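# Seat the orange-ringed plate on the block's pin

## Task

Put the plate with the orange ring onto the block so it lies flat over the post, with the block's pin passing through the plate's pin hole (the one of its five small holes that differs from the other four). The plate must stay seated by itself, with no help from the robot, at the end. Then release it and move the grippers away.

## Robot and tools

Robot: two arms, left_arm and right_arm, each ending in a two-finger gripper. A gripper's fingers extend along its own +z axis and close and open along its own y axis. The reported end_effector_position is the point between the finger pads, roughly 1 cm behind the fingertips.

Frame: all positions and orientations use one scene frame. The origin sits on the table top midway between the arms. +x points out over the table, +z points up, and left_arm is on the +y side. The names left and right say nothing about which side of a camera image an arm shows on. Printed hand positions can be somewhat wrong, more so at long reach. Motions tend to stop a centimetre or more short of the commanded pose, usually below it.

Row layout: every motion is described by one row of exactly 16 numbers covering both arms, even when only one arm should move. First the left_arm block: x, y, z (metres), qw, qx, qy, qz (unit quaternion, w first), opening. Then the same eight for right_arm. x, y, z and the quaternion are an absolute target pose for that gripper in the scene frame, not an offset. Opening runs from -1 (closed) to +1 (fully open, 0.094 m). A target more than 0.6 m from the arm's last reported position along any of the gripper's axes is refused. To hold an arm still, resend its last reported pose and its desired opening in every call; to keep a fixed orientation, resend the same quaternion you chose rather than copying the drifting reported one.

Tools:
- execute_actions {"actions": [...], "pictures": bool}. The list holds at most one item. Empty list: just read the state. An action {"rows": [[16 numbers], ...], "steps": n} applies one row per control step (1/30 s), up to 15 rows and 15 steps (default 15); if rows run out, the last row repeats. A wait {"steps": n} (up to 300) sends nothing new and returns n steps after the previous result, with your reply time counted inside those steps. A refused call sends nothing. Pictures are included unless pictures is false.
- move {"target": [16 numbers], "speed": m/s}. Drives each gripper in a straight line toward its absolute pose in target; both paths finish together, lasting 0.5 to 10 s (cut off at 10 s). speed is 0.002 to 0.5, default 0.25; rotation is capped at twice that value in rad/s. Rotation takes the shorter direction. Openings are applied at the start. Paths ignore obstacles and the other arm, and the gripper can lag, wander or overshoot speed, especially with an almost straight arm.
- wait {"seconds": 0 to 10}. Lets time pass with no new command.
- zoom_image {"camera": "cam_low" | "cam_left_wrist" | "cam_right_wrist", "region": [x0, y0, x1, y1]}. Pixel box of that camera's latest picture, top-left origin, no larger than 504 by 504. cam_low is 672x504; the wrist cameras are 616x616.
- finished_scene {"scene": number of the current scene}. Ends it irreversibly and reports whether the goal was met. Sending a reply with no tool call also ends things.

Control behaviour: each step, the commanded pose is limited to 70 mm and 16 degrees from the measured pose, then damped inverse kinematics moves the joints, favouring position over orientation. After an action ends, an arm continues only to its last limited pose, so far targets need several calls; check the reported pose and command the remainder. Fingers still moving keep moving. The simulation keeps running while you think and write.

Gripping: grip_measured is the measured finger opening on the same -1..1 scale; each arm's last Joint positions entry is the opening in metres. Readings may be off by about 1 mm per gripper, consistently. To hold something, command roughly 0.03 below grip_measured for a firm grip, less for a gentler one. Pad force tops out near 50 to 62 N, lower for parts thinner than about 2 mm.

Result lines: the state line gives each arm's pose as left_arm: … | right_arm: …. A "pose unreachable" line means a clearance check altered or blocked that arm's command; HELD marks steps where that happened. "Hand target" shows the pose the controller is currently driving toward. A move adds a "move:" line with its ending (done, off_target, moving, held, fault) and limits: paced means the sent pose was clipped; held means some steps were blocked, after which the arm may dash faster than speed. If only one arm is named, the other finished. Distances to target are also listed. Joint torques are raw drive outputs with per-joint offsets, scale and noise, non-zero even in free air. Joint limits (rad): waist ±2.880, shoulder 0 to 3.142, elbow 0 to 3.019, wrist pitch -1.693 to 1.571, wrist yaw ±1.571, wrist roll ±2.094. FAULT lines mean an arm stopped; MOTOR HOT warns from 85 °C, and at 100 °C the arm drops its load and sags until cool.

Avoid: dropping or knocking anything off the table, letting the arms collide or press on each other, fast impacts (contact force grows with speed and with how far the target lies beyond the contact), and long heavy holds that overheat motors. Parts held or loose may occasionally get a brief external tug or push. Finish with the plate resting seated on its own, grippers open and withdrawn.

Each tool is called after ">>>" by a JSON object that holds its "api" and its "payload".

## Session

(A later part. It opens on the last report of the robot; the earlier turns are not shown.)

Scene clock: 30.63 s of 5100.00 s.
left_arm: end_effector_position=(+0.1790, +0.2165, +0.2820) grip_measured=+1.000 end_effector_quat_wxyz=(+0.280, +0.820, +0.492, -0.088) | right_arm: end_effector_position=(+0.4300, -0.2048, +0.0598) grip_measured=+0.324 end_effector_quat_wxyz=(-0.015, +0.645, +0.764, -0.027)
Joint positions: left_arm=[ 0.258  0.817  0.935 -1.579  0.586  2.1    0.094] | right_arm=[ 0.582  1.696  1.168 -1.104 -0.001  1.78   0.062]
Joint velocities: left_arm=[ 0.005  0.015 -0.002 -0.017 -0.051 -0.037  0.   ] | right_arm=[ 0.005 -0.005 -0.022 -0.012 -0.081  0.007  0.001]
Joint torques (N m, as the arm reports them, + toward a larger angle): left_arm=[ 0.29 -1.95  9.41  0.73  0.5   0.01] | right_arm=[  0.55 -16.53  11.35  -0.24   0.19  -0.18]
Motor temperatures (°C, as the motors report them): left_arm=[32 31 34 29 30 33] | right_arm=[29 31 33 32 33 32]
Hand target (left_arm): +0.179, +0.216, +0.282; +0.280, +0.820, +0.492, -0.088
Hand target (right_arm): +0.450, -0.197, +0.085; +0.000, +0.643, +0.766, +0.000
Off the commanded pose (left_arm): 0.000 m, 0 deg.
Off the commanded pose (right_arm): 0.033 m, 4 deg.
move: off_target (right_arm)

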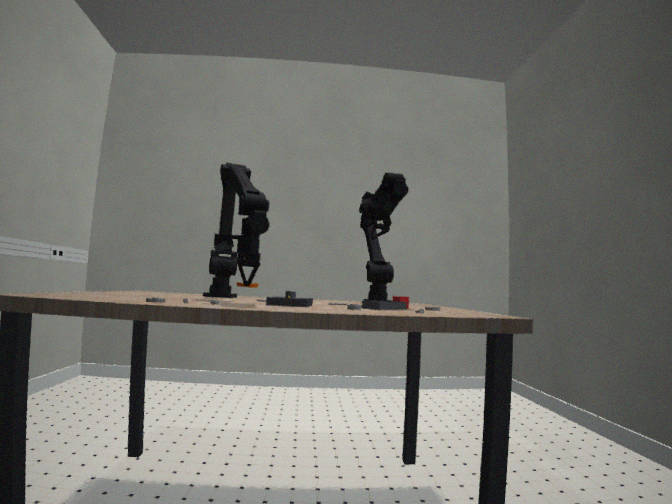

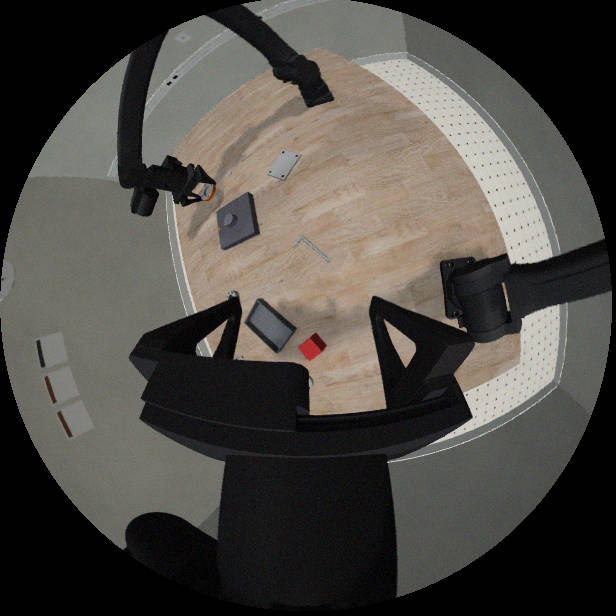

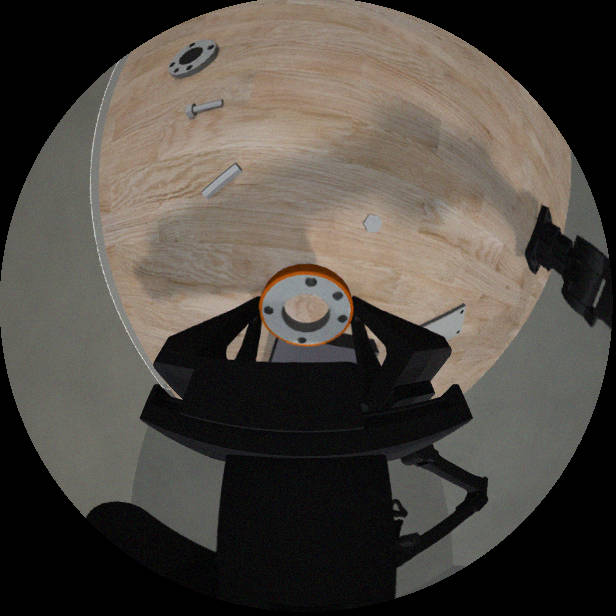

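>>> {"api": "move", "payload": {"target": [0.179, 0.2165, 0.282, 0.28, 0.82, 0.492, -0.088, 1, 0.405, -0.07, 0.15, 0, -0.3673, 0.9301, 0, 0.295], "speed": 0.35}}

Scene clock: 34.67 s of 5100.00 s.
left_arm: end_effector_position=(+0.1790, +0.2165, +0.2820) grip_measured=+1.000 end_effector_quat_wxyz=(+0.280, +0.820, +0.492, -0.088) | right_arm: end_effector_position=(+0.3928, -0.0864, +0.1217) grip_measured=+0.324 end_effector_quat_wxyz=(-0.030, -0.357, +0.934, -0.017)
Joint positions: left_arm=[ 0.258  0.817  0.935 -1.579  0.586  2.1    0.094] | right_arm=[ 0.85   1.691  1.34  -1.288  0.015 -0.083  0.062]
Joint velocities: left_arm=[-0.015 -0.015 -0.007 -0.002  0.007  0.037  0.   ] | right_arm=[-0.024  0.005 -0.017 -0.007  0.051 -0.125 -0.001]
Joint torques (N m, as the arm reports them, + toward a larger angle): left_arm=[ 0.23 -1.91  9.43  0.73  0.5   0.01] | right_arm=[  0.8  -16.99  12.68  -0.16  -0.09  -0.28]
Motor temperatures (°C, as the motors report them): left_arm=[32 31 34 29 30 33] | right_arm=[29 32 35 32 33 32]
Hand target (left_arm): +0.179, +0.216, +0.282; +0.280, +0.820, +0.492, -0.088
Hand target (right_arm): +0.407, -0.072, +0.149; +0.000, -0.368, +0.930, -0.006
Off the commanded pose (left_arm): 0.000 m, 0 deg.
Off the commanded pose (right_arm): 0.035 m, 4 deg.
move: off_target (right_arm)

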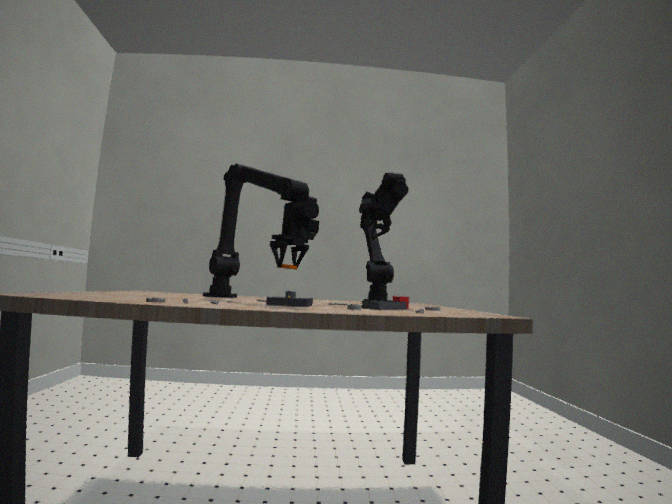

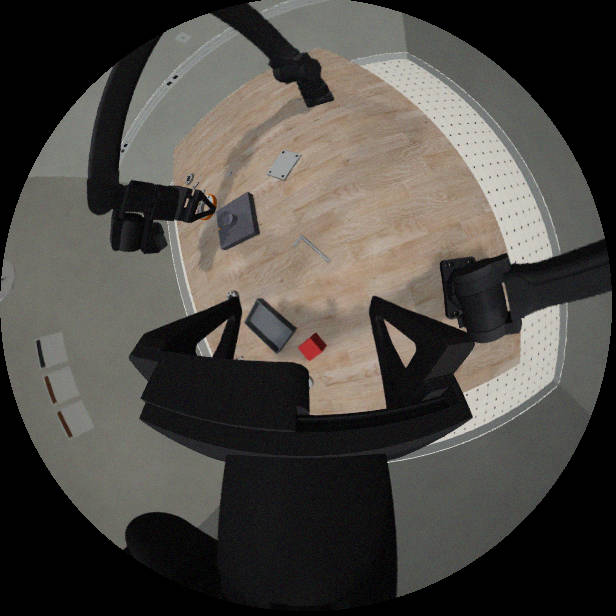

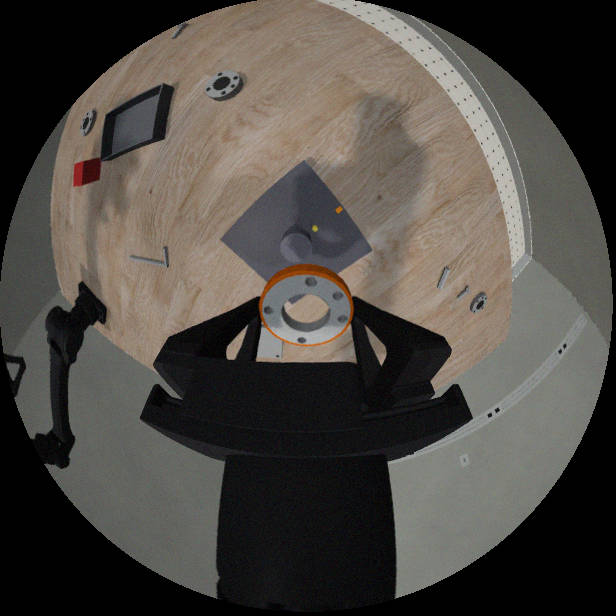

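>>> {"api": "move", "payload": {"target": [0.179, 0.2165, 0.282, 0.28, 0.82, 0.492, -0.088, 1, 0.3905, -0.073, 0.055, -0.014, -0.375, 0.927, -0.006, 0.295], "speed": 0.06}}

Scene clock: 37.20 s of 5100.00 s.
left_arm: end_effector_position=(+0.1790, +0.2165, +0.2820) grip_measured=+1.000 end_effector_quat_wxyz=(+0.280, +0.820, +0.492, -0.088) | right_arm: end_effector_position=(+0.3950, -0.0761, +0.0692) grip_measured=+0.324 end_effector_quat_wxyz=(-0.002, -0.364, +0.931, -0.005)
Joint positions: left_arm=[ 0.258  0.817  0.935 -1.579  0.586  2.1    0.094] | right_arm=[ 0.862  1.73   1.243 -1.091  0.009 -0.086  0.062]
Joint velocities: left_arm=[ 0.005 -0.005  0.002  0.002 -0.081 -0.007  0.   ] | right_arm=[ 0.015 -0.005  0.002 -0.002 -0.007 -0.051 -0.002]
Joint torques (N m, as the arm reports them, + toward a larger angle): left_arm=[ 0.19 -1.93  9.4   0.74  0.52  0.01] | right_arm=[  1.05 -14.18   7.2    0.5   -0.1   -0.27]
Motor temperatures (°C, as the motors report them): left_arm=[32 31 34 29 30 33] | right_arm=[29 32 35 32 33 32]
Hand target (left_arm): +0.179, +0.216, +0.282; +0.280, +0.820, +0.492, -0.088
Hand target (right_arm): +0.390, -0.074, +0.055; -0.014, -0.375, +0.927, -0.007
Off the commanded pose (left_arm): 0.000 m, 0 deg.
Off the commanded pose (right_arm): 0.015 m, 2 deg.
move: off_target (right_arm)

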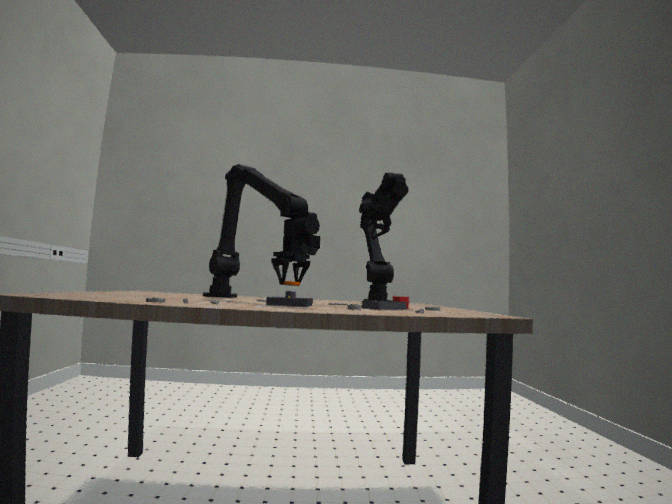

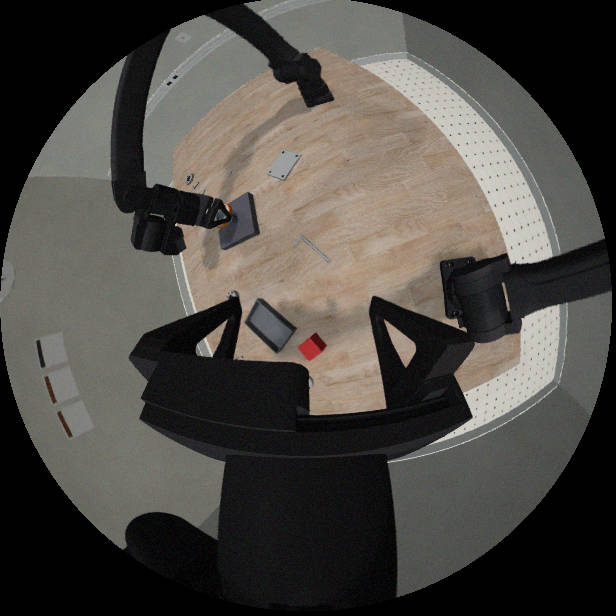

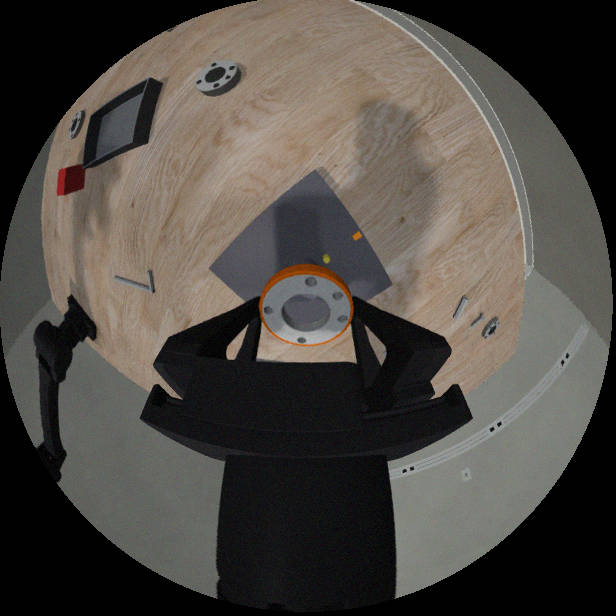

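>>> {"api": "zoom_image", "payload": {"camera": "cam_right_wrist", "region": [200, 160, 400, 360]}}

>>> {"api": "zoom_image", "payload": {"camera": "cam_low", "region": [255, 260, 325, 315]}}

Region (200, 160, 400, 360) of cam_right_wrist's 616x616 image, scaled by 2.520, with more detail than that image has.

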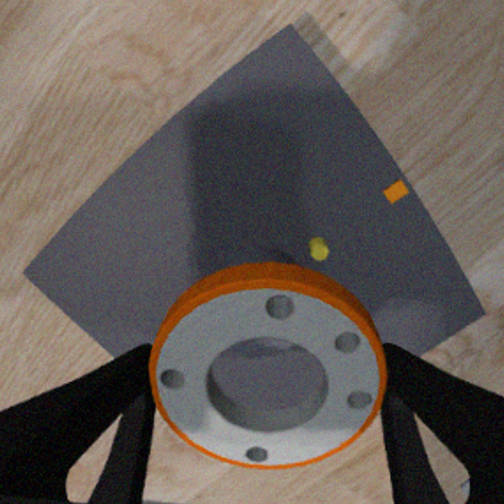

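Region (255, 260, 325, 315) of cam_low's 672x504 image, scaled by 7.200, with more detail than that image has; it fills the top 396 rows of this view, and the rest is white.

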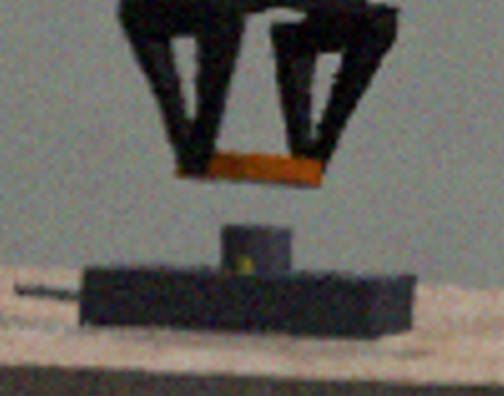

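>>> {"api": "move", "payload": {"target": [0.179, 0.2165, 0.282, 0.28, 0.82, 0.492, -0.088, 1, 0.3898, -0.068, 0.043, -0.013, -0.381, 0.9246, -0.001, 0.295], "speed": 0.03}}

>>> {"api": "zoom_image", "payload": {"camera": "cam_right_wrist", "region": [250, 250, 360, 360]}}

>>> {"api": "zoom_image", "payload": {"camera": "cam_low", "region": [255, 260, 325, 315]}}

Scene clock: 40.33 s of 5100.00 s.
left_arm: end_effector_position=(+0.1790, +0.2165, +0.2820) grip_measured=+1.000 end_effector_quat_wxyz=(+0.280, +0.820, +0.492, -0.088) | right_arm: end_effector_position=(+0.3955, -0.0701, +0.0592) grip_measured=+0.324 end_effector_quat_wxyz=(+0.000, -0.370, +0.929, +0.001)
Joint positions: left_arm=[ 0.258  0.817  0.935 -1.579  0.586  2.1    0.094] | right_arm=[ 0.868  1.747  1.237 -1.06  -0.001 -0.093  0.062]
Joint velocities: left_arm=[-0.005 -0.005 -0.012 -0.007 -0.037  0.007  0.   ] | right_arm=[-0.024 -0.005  0.012 -0.017  0.007  0.007 -0.001]
Joint torques (N m, as the arm reports them, + toward a larger angle): left_arm=[ 0.23 -2.11  9.45  0.7   0.51  0.01] | right_arm=[  1.02 -14.1    7.09   0.57  -0.11  -0.27]
Motor temperatures (°C, as the motors report them): left_arm=[32 31 35 29 30 33] | right_arm=[29 32 35 32 33 32]
Hand target (left_arm): +0.179, +0.216, +0.282; +0.280, +0.820, +0.492, -0.088
Hand target (right_arm): +0.389, -0.069, +0.044; -0.013, -0.381, +0.925, -0.001
Off the commanded pose (left_arm): 0.000 m, 0 deg.
Off the commanded pose (right_arm): 0.017 m, 2 deg.
move: off_target (right_arm)

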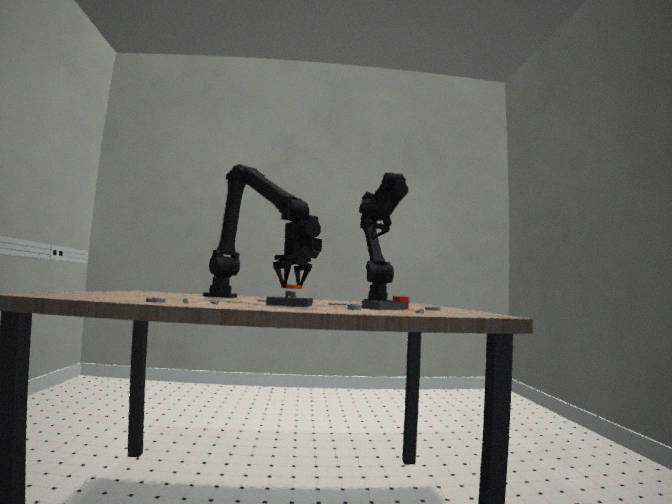

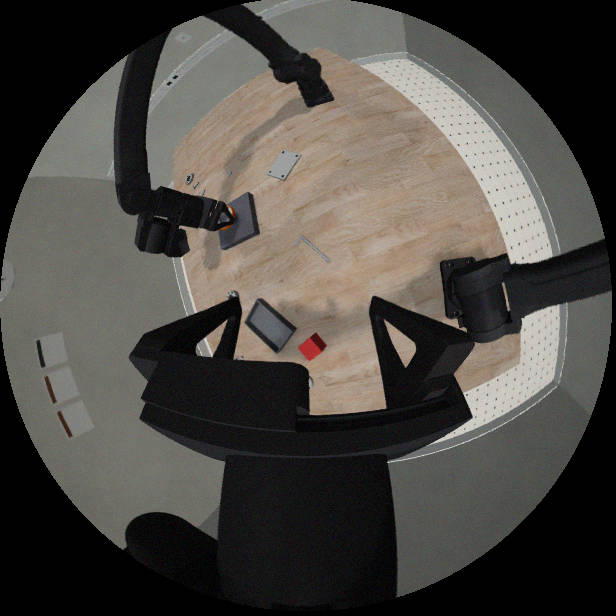

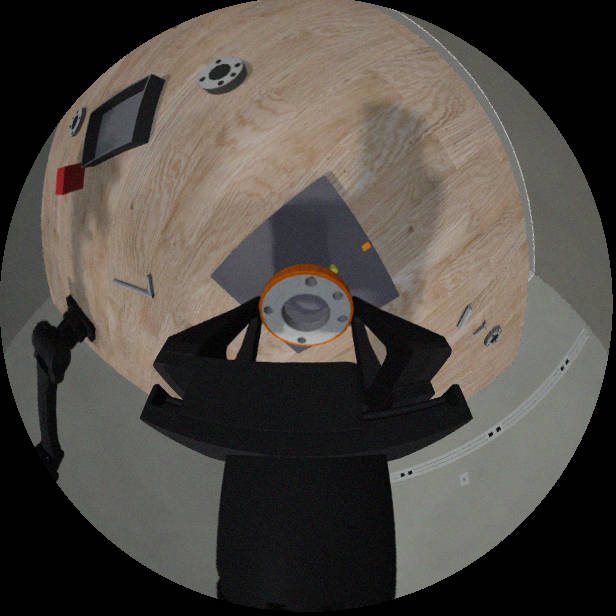

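Region (250, 250, 360, 360) of cam_right_wrist's 616x616 image, scaled by 4.582, with more detail than that image has.

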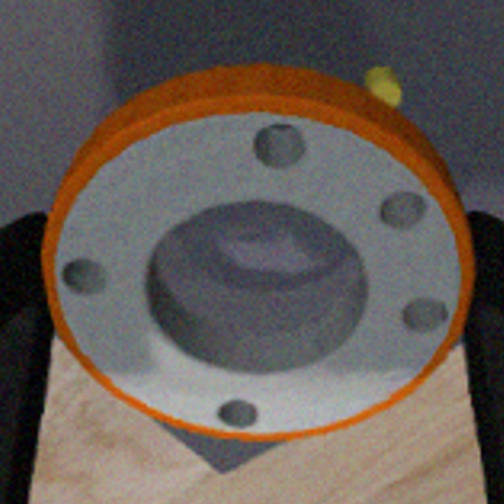

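Region (255, 260, 325, 315) of cam_low's 672x504 image, scaled by 7.200, with more detail than that image has; it fills the top 396 rows of this view, and the rest is white.

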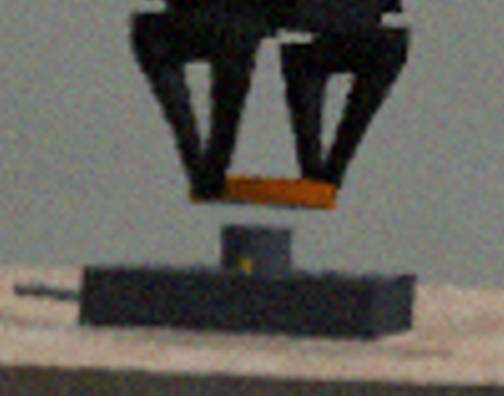

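>>> {"api": "move", "payload": {"target": [0.179, 0.2165, 0.282, 0.28, 0.82, 0.492, -0.088, 1, 0.3872, -0.0699, 0.0375, -0.014, -0.381, 0.9246, -0.001, 0.295], "speed": 0.02}}

>>> {"api": "zoom_image", "payload": {"camera": "cam_right_wrist", "region": [270, 280, 345, 345]}}

>>> {"api": "zoom_image", "payload": {"camera": "cam_low", "region": [270, 275, 315, 305]}}

Scene clock: 42.40 s of 5100.00 s.
left_arm: end_effector_position=(+0.1790, +0.2165, +0.2820) grip_measured=+1.000 end_effector_quat_wxyz=(+0.280, +0.820, +0.492, -0.088) | right_arm: end_effector_position=(+0.3935, -0.0714, +0.0549) grip_measured=+0.324 end_effector_quat_wxyz=(+0.000, -0.370, +0.929, +0.001)
Joint positions: left_arm=[ 0.258  0.817  0.935 -1.579  0.586  2.1    0.094] | right_arm=[ 0.868  1.747  1.224 -1.046 -0.002 -0.093  0.062]
Joint velocities: left_arm=[-0.005 -0.005 -0.007  0.002 -0.007 -0.051  0.   ] | right_arm=[-0.005 -0.005 -0.027 -0.002  0.022 -0.037 -0.   ]
Joint torques (N m, as the arm reports them, + toward a larger angle): left_arm=[ 0.19 -2.    9.42  0.72  0.51  0.01] | right_arm=[  1.07 -13.73   6.89   0.58  -0.13  -0.27]
Motor temperatures (°C, as the motors report them): left_arm=[32 31 35 29 30 33] | right_arm=[29 32 35 32 33 32]
Hand target (left_arm): +0.179, +0.216, +0.282; +0.280, +0.820, +0.492, -0.088
Hand target (right_arm): +0.387, -0.071, +0.038; -0.014, -0.381, +0.925, -0.001
Off the commanded pose (left_arm): 0.000 m, 0 deg.
Off the commanded pose (right_arm): 0.019 m, 2 deg.
move: off_target (right_arm)

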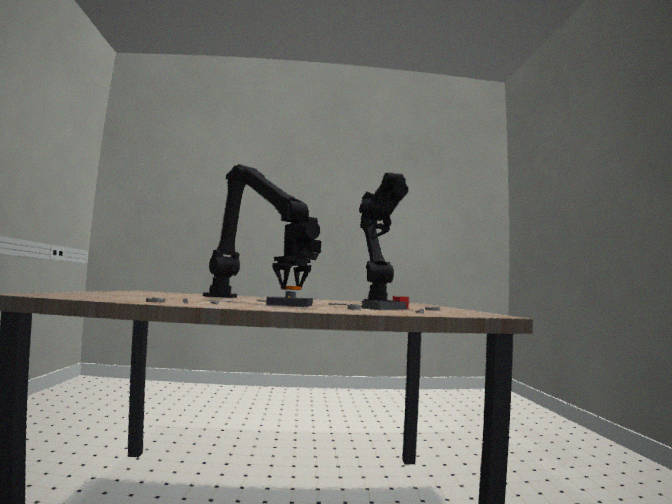

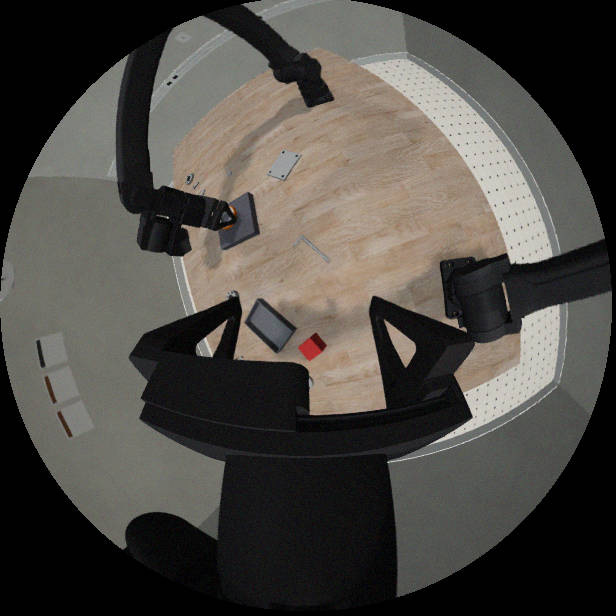

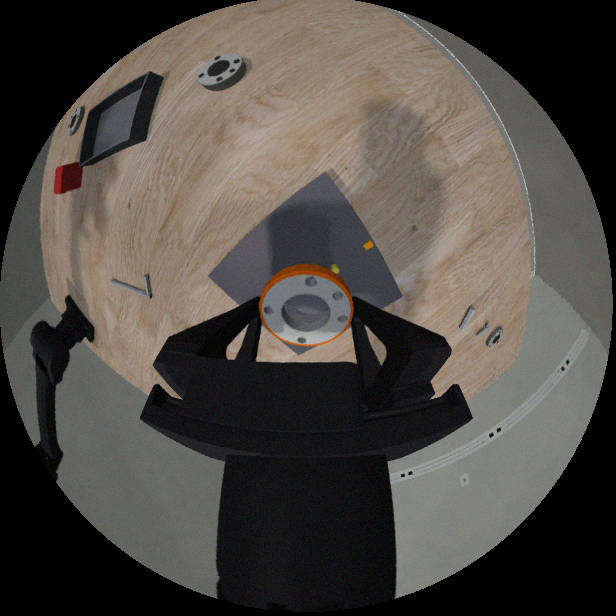

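Region (270, 280, 345, 345) of cam_right_wrist's 616x616 image, scaled by 6.720, with more detail than that image has; it fills the top 437 rows of this view, and the rest is white.

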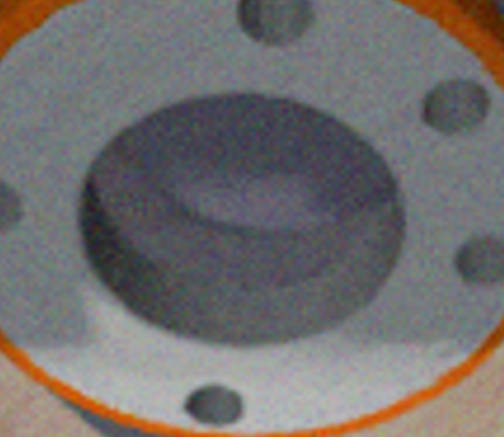

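Region (270, 275, 315, 305) of cam_low's 672x504 image, scaled by 11.200, with more detail than that image has.

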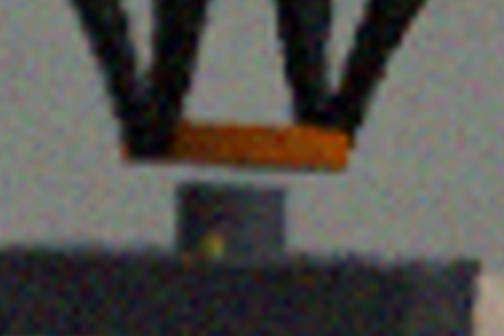

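>>> {"api": "zoom_image", "payload": {"camera": "cam_right_wrist", "region": [200, 160, 410, 370]}}

Region (200, 160, 410, 370) of cam_right_wrist's 616x616 image, scaled by 2.400, with more detail than that image has.

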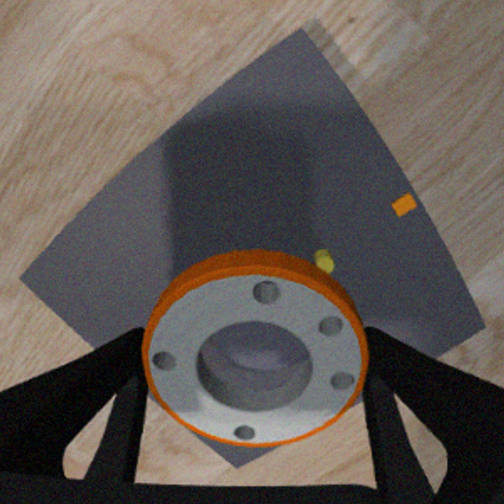

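>>> {"api": "move", "payload": {"target": [0.179, 0.2165, 0.282, 0.28, 0.82, 0.492, -0.088, 1, 0.3948, -0.078, 0.0355, -0.014, -0.373, 0.9278, -0.001, 0.295], "speed": 0.02}}

>>> {"api": "zoom_image", "payload": {"camera": "cam_right_wrist", "region": [200, 160, 410, 370]}}

>>> {"api": "zoom_image", "payload": {"camera": "cam_low", "region": [270, 275, 315, 305]}}

Scene clock: 46.07 s of 5100.00 s.
left_arm: end_effector_position=(+0.1790, +0.2165, +0.2820) grip_measured=+1.000 end_effector_quat_wxyz=(+0.280, +0.820, +0.492, -0.088) | right_arm: end_effector_position=(+0.3954, -0.0727, +0.0526) grip_measured=+0.324 end_effector_quat_wxyz=(+0.000, -0.370, +0.929, +0.001)
Joint positions: left_arm=[ 0.258  0.817  0.935 -1.579  0.586  2.1    0.094] | right_arm=[ 0.863  1.752  1.224 -1.042 -0.003 -0.098  0.062]
Joint velocities: left_arm=[-0.015 -0.015  0.002 -0.007 -0.022 -0.081  0.   ] | right_arm=[-0.005  0.005 -0.007 -0.012 -0.022 -0.022 -0.   ]
Joint torques (N m, as the arm reports them, + toward a larger angle): left_arm=[ 0.24 -1.98  9.42  0.74  0.51  0.01] | right_arm=[ -0.17 -13.88   6.93   0.58  -0.11  -0.27]
Motor temperatures (°C, as the motors report them): left_arm=[32 31 35 29 30 33] | right_arm=[29 32 35 32 33 32]
Hand target (left_arm): +0.179, +0.216, +0.282; +0.280, +0.820, +0.492, -0.088
Hand target (right_arm): +0.394, -0.078, +0.036; -0.014, -0.373, +0.928, -0.000
Off the commanded pose (left_arm): 0.000 m, 0 deg.
Off the commanded pose (right_arm): 0.018 m, 2 deg.
move: off_target (right_arm)

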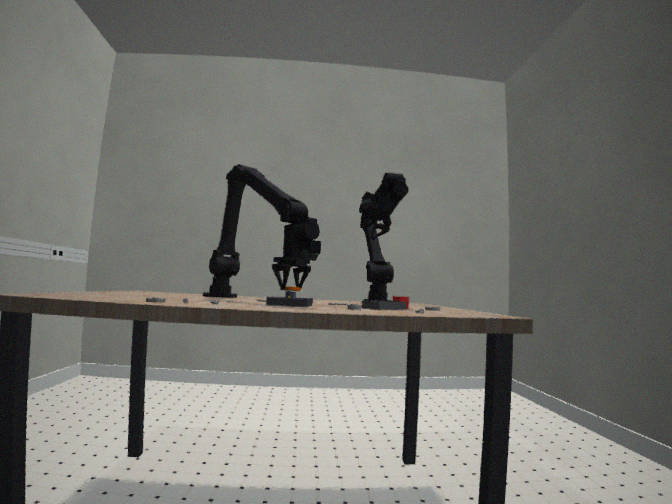

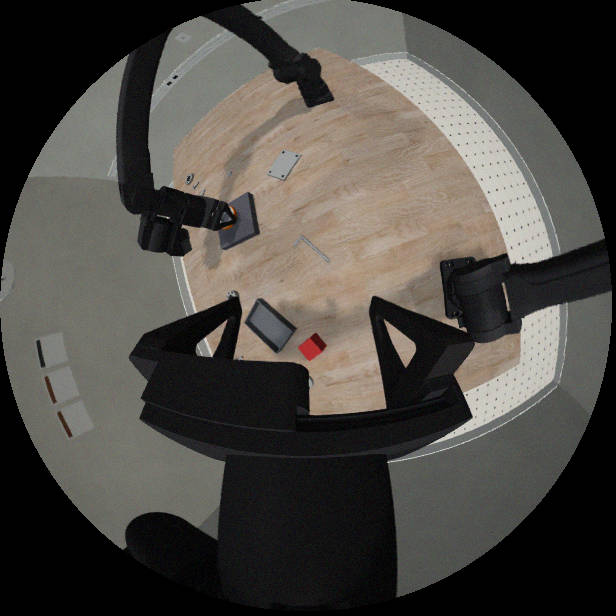

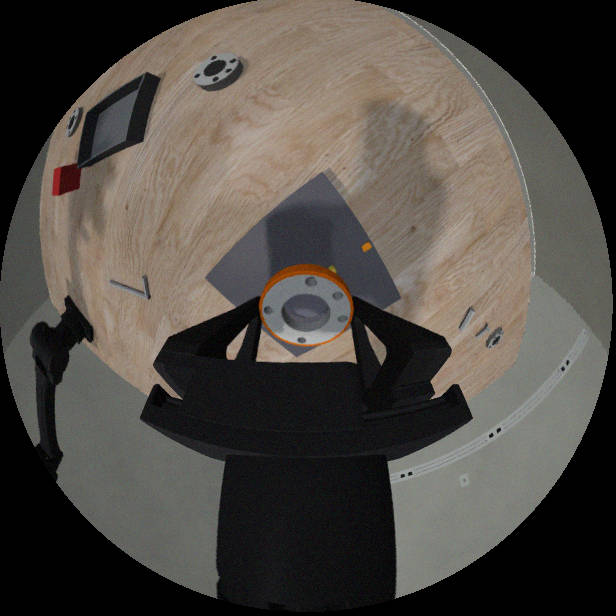

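Region (200, 160, 410, 370) of cam_right_wrist's 616x616 image, scaled by 2.400, with more detail than that image has.

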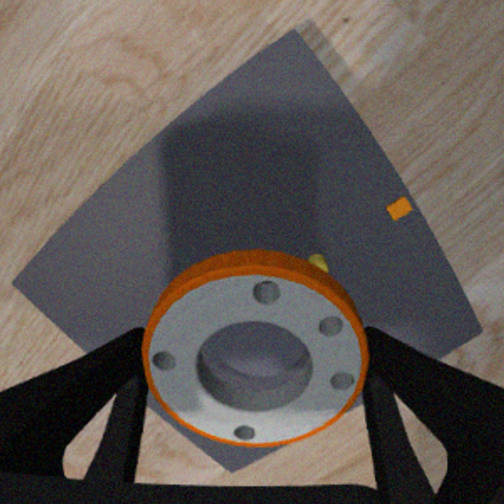

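Region (270, 275, 315, 305) of cam_low's 672x504 image, scaled by 11.200, with more detail than that image has.

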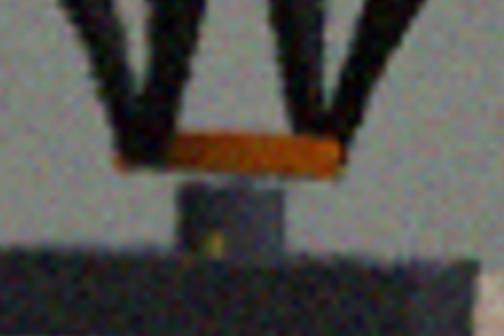

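>>> {"api": "zoom_image", "payload": {"camera": "cam_right_wrist", "region": [275, 285, 337, 340]}}

Region (275, 285, 337, 340) of cam_right_wrist's 616x616 image, scaled by 8.129, with more detail than that image has; it fills the top 447 rows of this view, and the rest is white.

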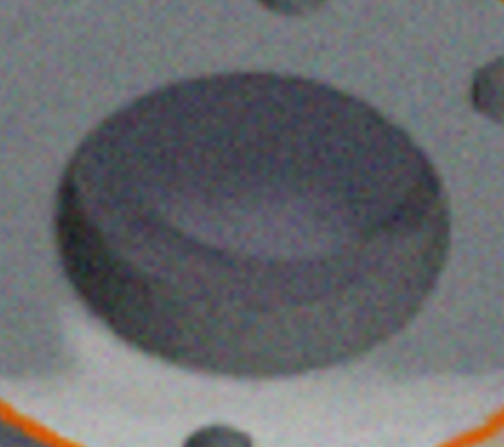

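>>> {"api": "move", "payload": {"target": [0.179, 0.2165, 0.282, 0.28, 0.82, 0.492, -0.088, 1, 0.3952, -0.0765, 0.029, -0.014, -0.373, 0.9278, -0.001, 0.295], "speed": 0.015}}

>>> {"api": "zoom_image", "payload": {"camera": "cam_right_wrist", "region": [260, 260, 355, 350]}}

>>> {"api": "zoom_image", "payload": {"camera": "cam_low", "region": [270, 275, 315, 305]}}

Scene clock: 49.97 s of 5100.00 s.
left_arm: end_effector_position=(+0.1790, +0.2165, +0.2820) grip_measured=+1.000 end_effector_quat_wxyz=(+0.280, +0.820, +0.492, -0.088) | right_arm: end_effector_position=(+0.3973, -0.0710, +0.0469) grip_measured=+0.324 end_effector_quat_wxyz=(+0.001, -0.370, +0.929, +0.002)
Joint positions: left_arm=[ 0.258  0.817  0.935 -1.579  0.586  2.1    0.094] | right_arm=[ 0.863  1.764  1.224 -1.028 -0.003 -0.099  0.062]
Joint velocities: left_arm=[ 0.005 -0.005  0.002 -0.007  0.022 -0.022  0.   ] | right_arm=[ 0.005 -0.015 -0.007 -0.002  0.007  0.007 -0.   ]
Joint torques (N m, as the arm reports them, + toward a larger angle): left_arm=[ 0.2  -1.97  9.43  0.71  0.51  0.  ] | right_arm=[ -0.01 -14.06   6.72   0.57  -0.09  -0.26]
Motor temperatures (°C, as the motors report them): left_arm=[32 31 35 29 30 33] | right_arm=[29 32 35 32 33 32]
Hand target (left_arm): +0.179, +0.216, +0.282; +0.280, +0.820, +0.492, -0.088
Hand target (right_arm): +0.394, -0.077, +0.030; -0.014, -0.373, +0.928, -0.001
Off the commanded pose (left_arm): 0.000 m, 0 deg.
Off the commanded pose (right_arm): 0.019 m, 2 deg.
move: off_target (right_arm)

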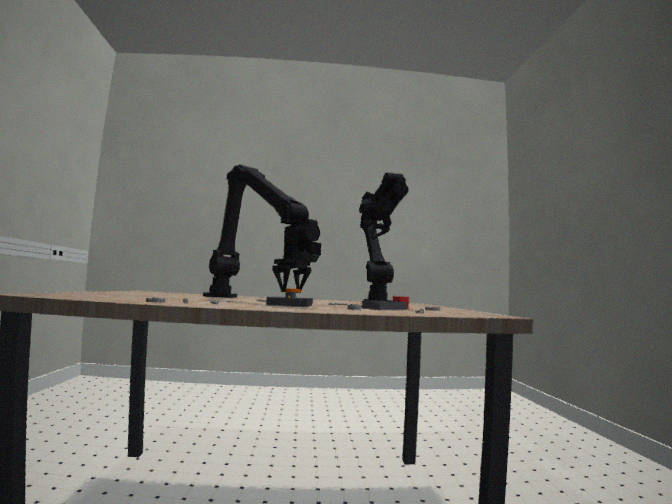

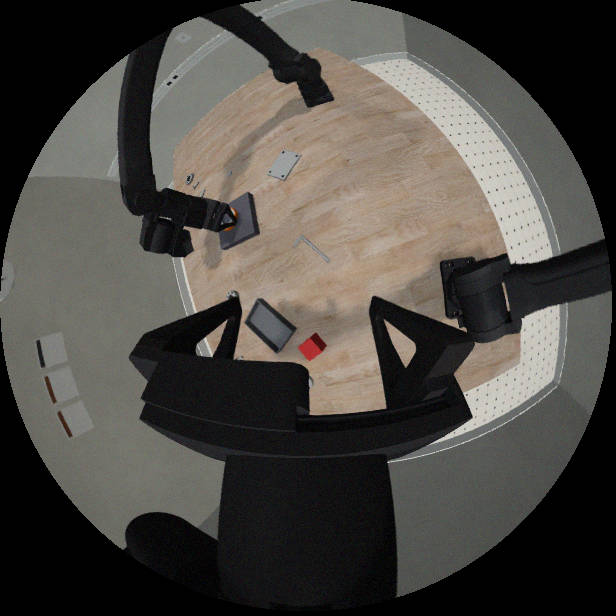

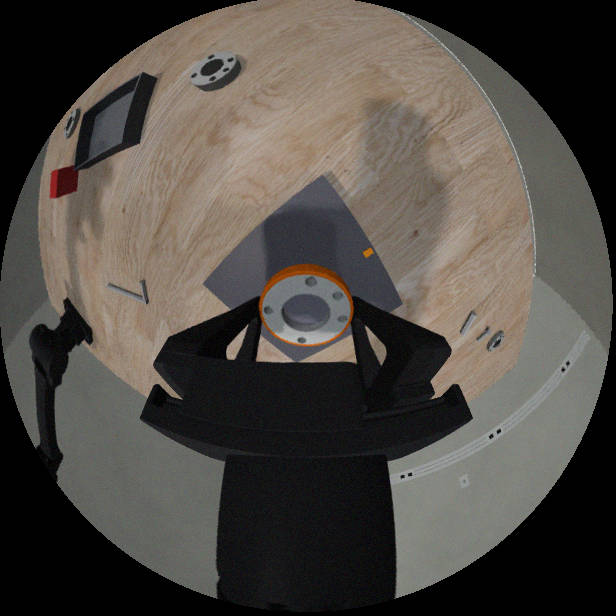

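Region (260, 260, 355, 350) of cam_right_wrist's 616x616 image, scaled by 5.305, with more detail than that image has; it fills the top 477 rows of this view, and the rest is white.

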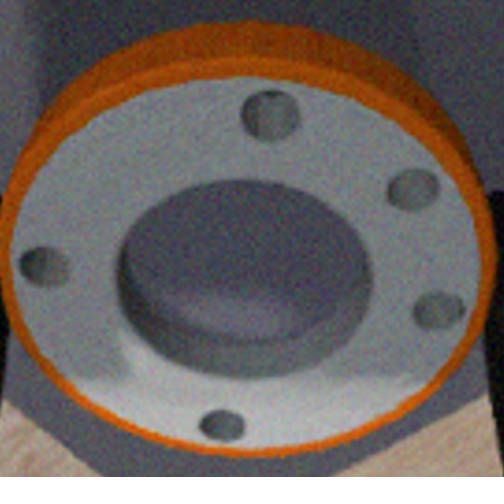

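Region (270, 275, 315, 305) of cam_low's 672x504 image, scaled by 11.200, with more detail than that image has.

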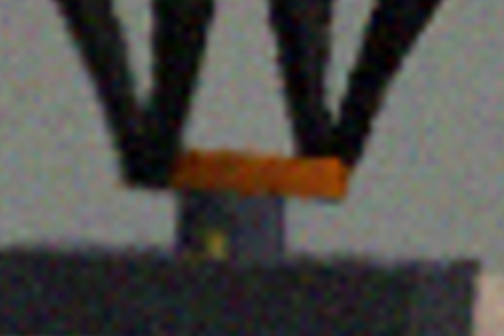

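>>> {"api": "move", "payload": {"target": [0.179, 0.2165, 0.282, 0.28, 0.82, 0.492, -0.088, 1, 0.3934, -0.0777, 0.021, -0.015, -0.373, 0.9278, -0.001, 0.295], "speed": 0.015}}

>>> {"api": "zoom_image", "payload": {"camera": "cam_right_wrist", "region": [260, 260, 355, 350]}}

>>> {"api": "zoom_image", "payload": {"camera": "cam_low", "region": [270, 275, 315, 305]}}

Scene clock: 52.70 s of 5100.00 s.
left_arm: end_effector_position=(+0.1790, +0.2165, +0.2820) grip_measured=+1.000 end_effector_quat_wxyz=(+0.280, +0.820, +0.492, -0.088) | right_arm: end_effector_position=(+0.3970, -0.0713, +0.0403) grip_measured=+0.324 end_effector_quat_wxyz=(+0.004, -0.370, +0.929, +0.003)
Joint positions: left_arm=[ 0.258  0.817  0.935 -1.579  0.586  2.1    0.094] | right_arm=[ 0.863  1.769  1.211 -1.004 -0.003 -0.099  0.062]
Joint velocities: left_arm=[ 0.005 -0.005  0.002 -0.012  0.051 -0.11   0.   ] | right_arm=[-0.005 -0.015 -0.002  0.017 -0.037 -0.066 -0.001]
Joint torques (N m, as the arm reports them, + toward a larger angle): left_arm=[ 0.23 -2.01  9.43  0.73  0.5   0.01] | right_arm=[ -0.06 -13.86   6.57   0.5   -0.1   -0.26]
Motor temperatures (°C, as the motors report them): left_arm=[32 31 35 29 30 33] | right_arm=[29 32 35 32 33 32]
Hand target (left_arm): +0.179, +0.216, +0.282; +0.280, +0.820, +0.492, -0.088
Hand target (right_arm): +0.392, -0.078, +0.022; -0.015, -0.373, +0.928, -0.000
Off the commanded pose (left_arm): 0.000 m, 0 deg.
Off the commanded pose (right_arm): 0.021 m, 2 deg.
move: off_target (right_arm)

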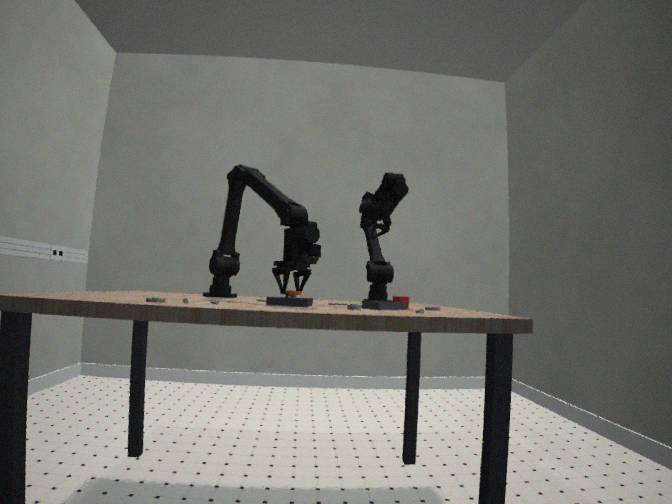

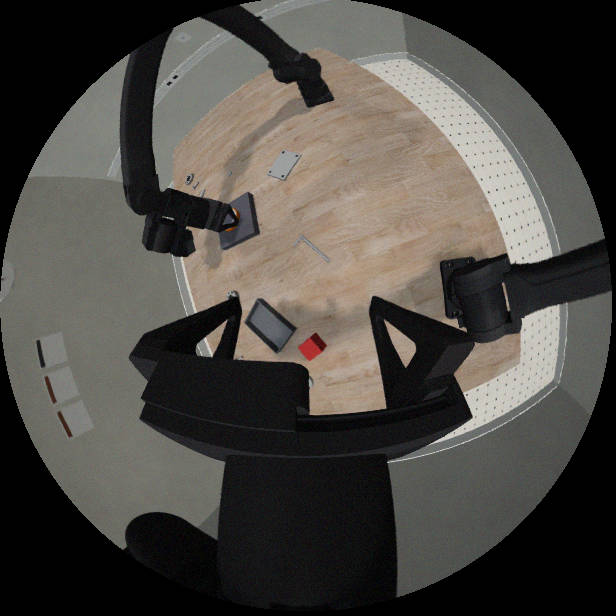

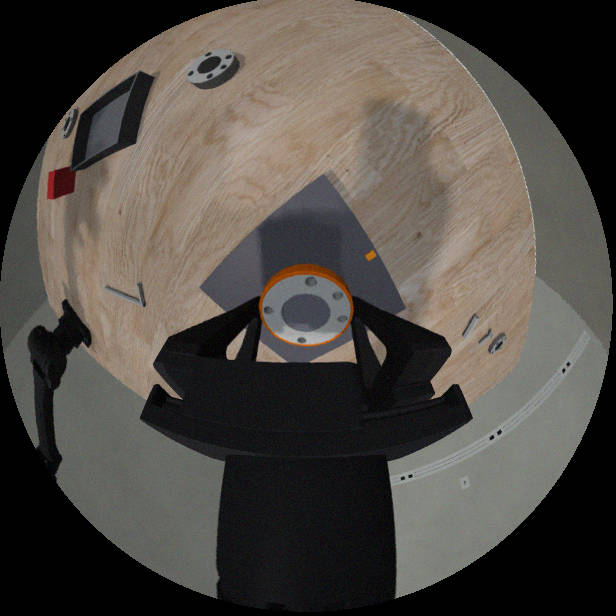

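Region (260, 260, 355, 350) of cam_right_wrist's 616x616 image, scaled by 5.305, with more detail than that image has; it fills the top 477 rows of this view, and the rest is white.

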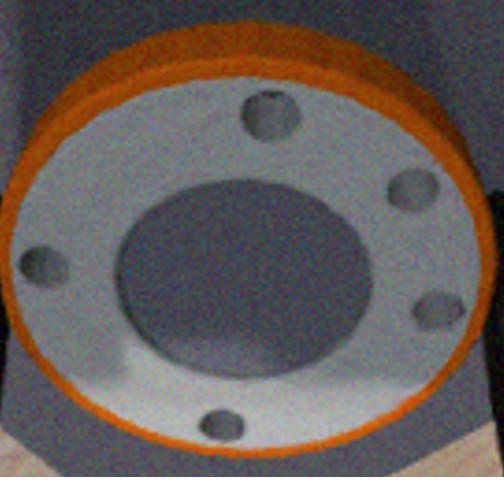

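Region (270, 275, 315, 305) of cam_low's 672x504 image, scaled by 11.200, with more detail than that image has.

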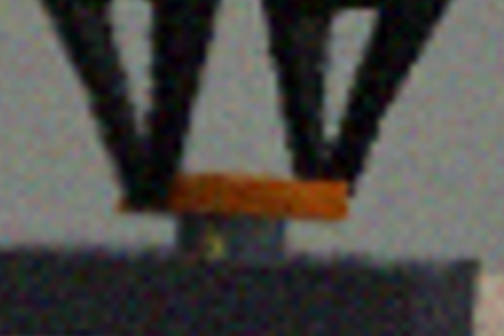

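>>> {"api": "move", "payload": {"target": [0.179, 0.2165, 0.282, 0.28, 0.82, 0.492, -0.088, 1, 0.3922, -0.0783, 0.014, -0.018, -0.373, 0.9278, -0.002, 0.295], "speed": 0.015}}

>>> {"api": "zoom_image", "payload": {"camera": "cam_right_wrist", "region": [260, 260, 355, 350]}}

>>> {"api": "zoom_image", "payload": {"camera": "cam_low", "region": [270, 275, 315, 305]}}

Scene clock: 55.27 s of 5100.00 s.
left_arm: end_effector_position=(+0.1790, +0.2165, +0.2820) grip_measured=+1.000 end_effector_quat_wxyz=(+0.280, +0.820, +0.492, -0.088) | right_arm: end_effector_position=(+0.3970, -0.0712, +0.0395) grip_measured=+0.324 end_effector_quat_wxyz=(+0.005, -0.370, +0.929, +0.003)
Joint positions: left_arm=[ 0.258  0.817  0.935 -1.579  0.586  2.1    0.094] | right_arm=[ 0.863  1.769  1.209 -1.    -0.003 -0.099  0.062]
Joint velocities: left_arm=[ 0.005  0.015 -0.007  0.007  0.007  0.007  0.   ] | right_arm=[-0.005 -0.005  0.012  0.007 -0.022  0.037  0.001]
Joint torques (N m, as the arm reports them, + toward a larger angle): left_arm=[ 0.23 -1.98  9.44  0.74  0.51  0.01] | right_arm=[ -0.01 -13.12   6.3    0.62  -0.1   -0.25]
Motor temperatures (°C, as the motors report them): left_arm=[32 31 35 29 30 33] | right_arm=[29 32 35 32 33 32]
Hand target (left_arm): +0.179, +0.216, +0.282; +0.280, +0.820, +0.492, -0.088
Hand target (right_arm): +0.391, -0.079, +0.015; -0.018, -0.373, +0.928, -0.001
Off the commanded pose (left_arm): 0.000 m, 0 deg.
Off the commanded pose (right_arm): 0.027 m, 3 deg.
move: off_target (right_arm)

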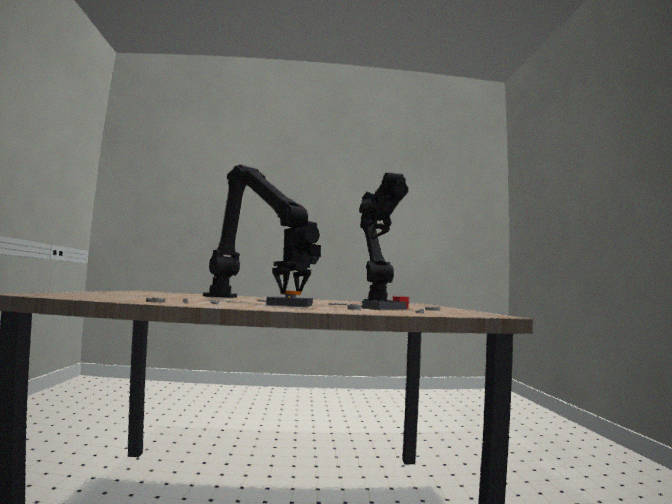

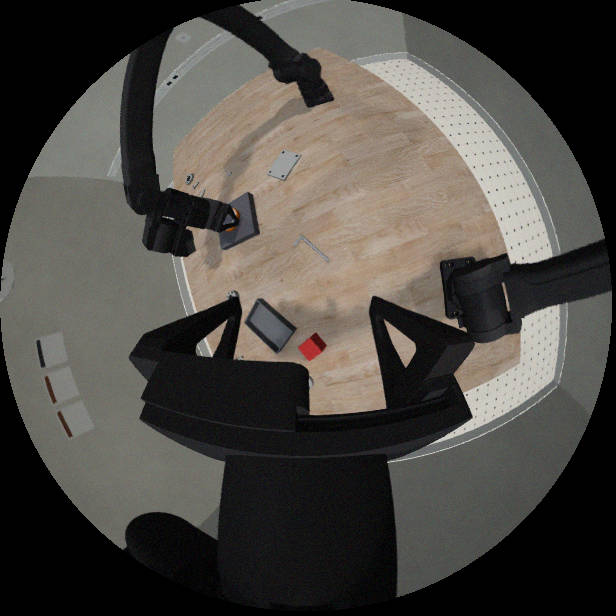

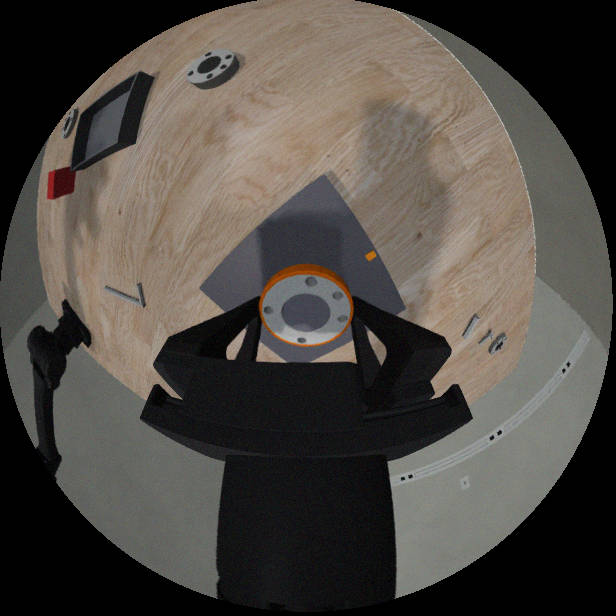

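Region (260, 260, 355, 350) of cam_right_wrist's 616x616 image, scaled by 5.305, with more detail than that image has; it fills the top 477 rows of this view, and the rest is white.

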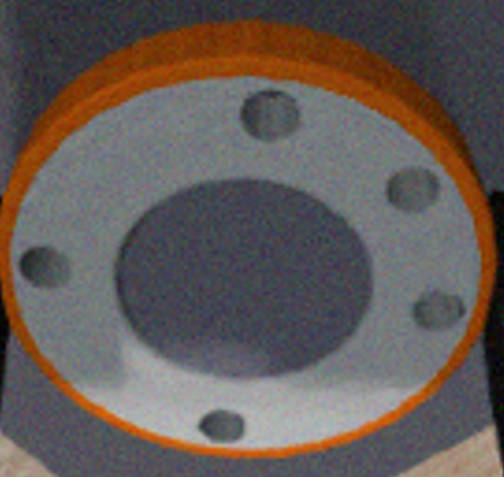

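Region (270, 275, 315, 305) of cam_low's 672x504 image, scaled by 11.200, with more detail than that image has.

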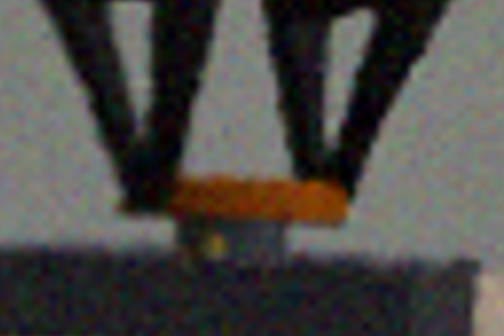

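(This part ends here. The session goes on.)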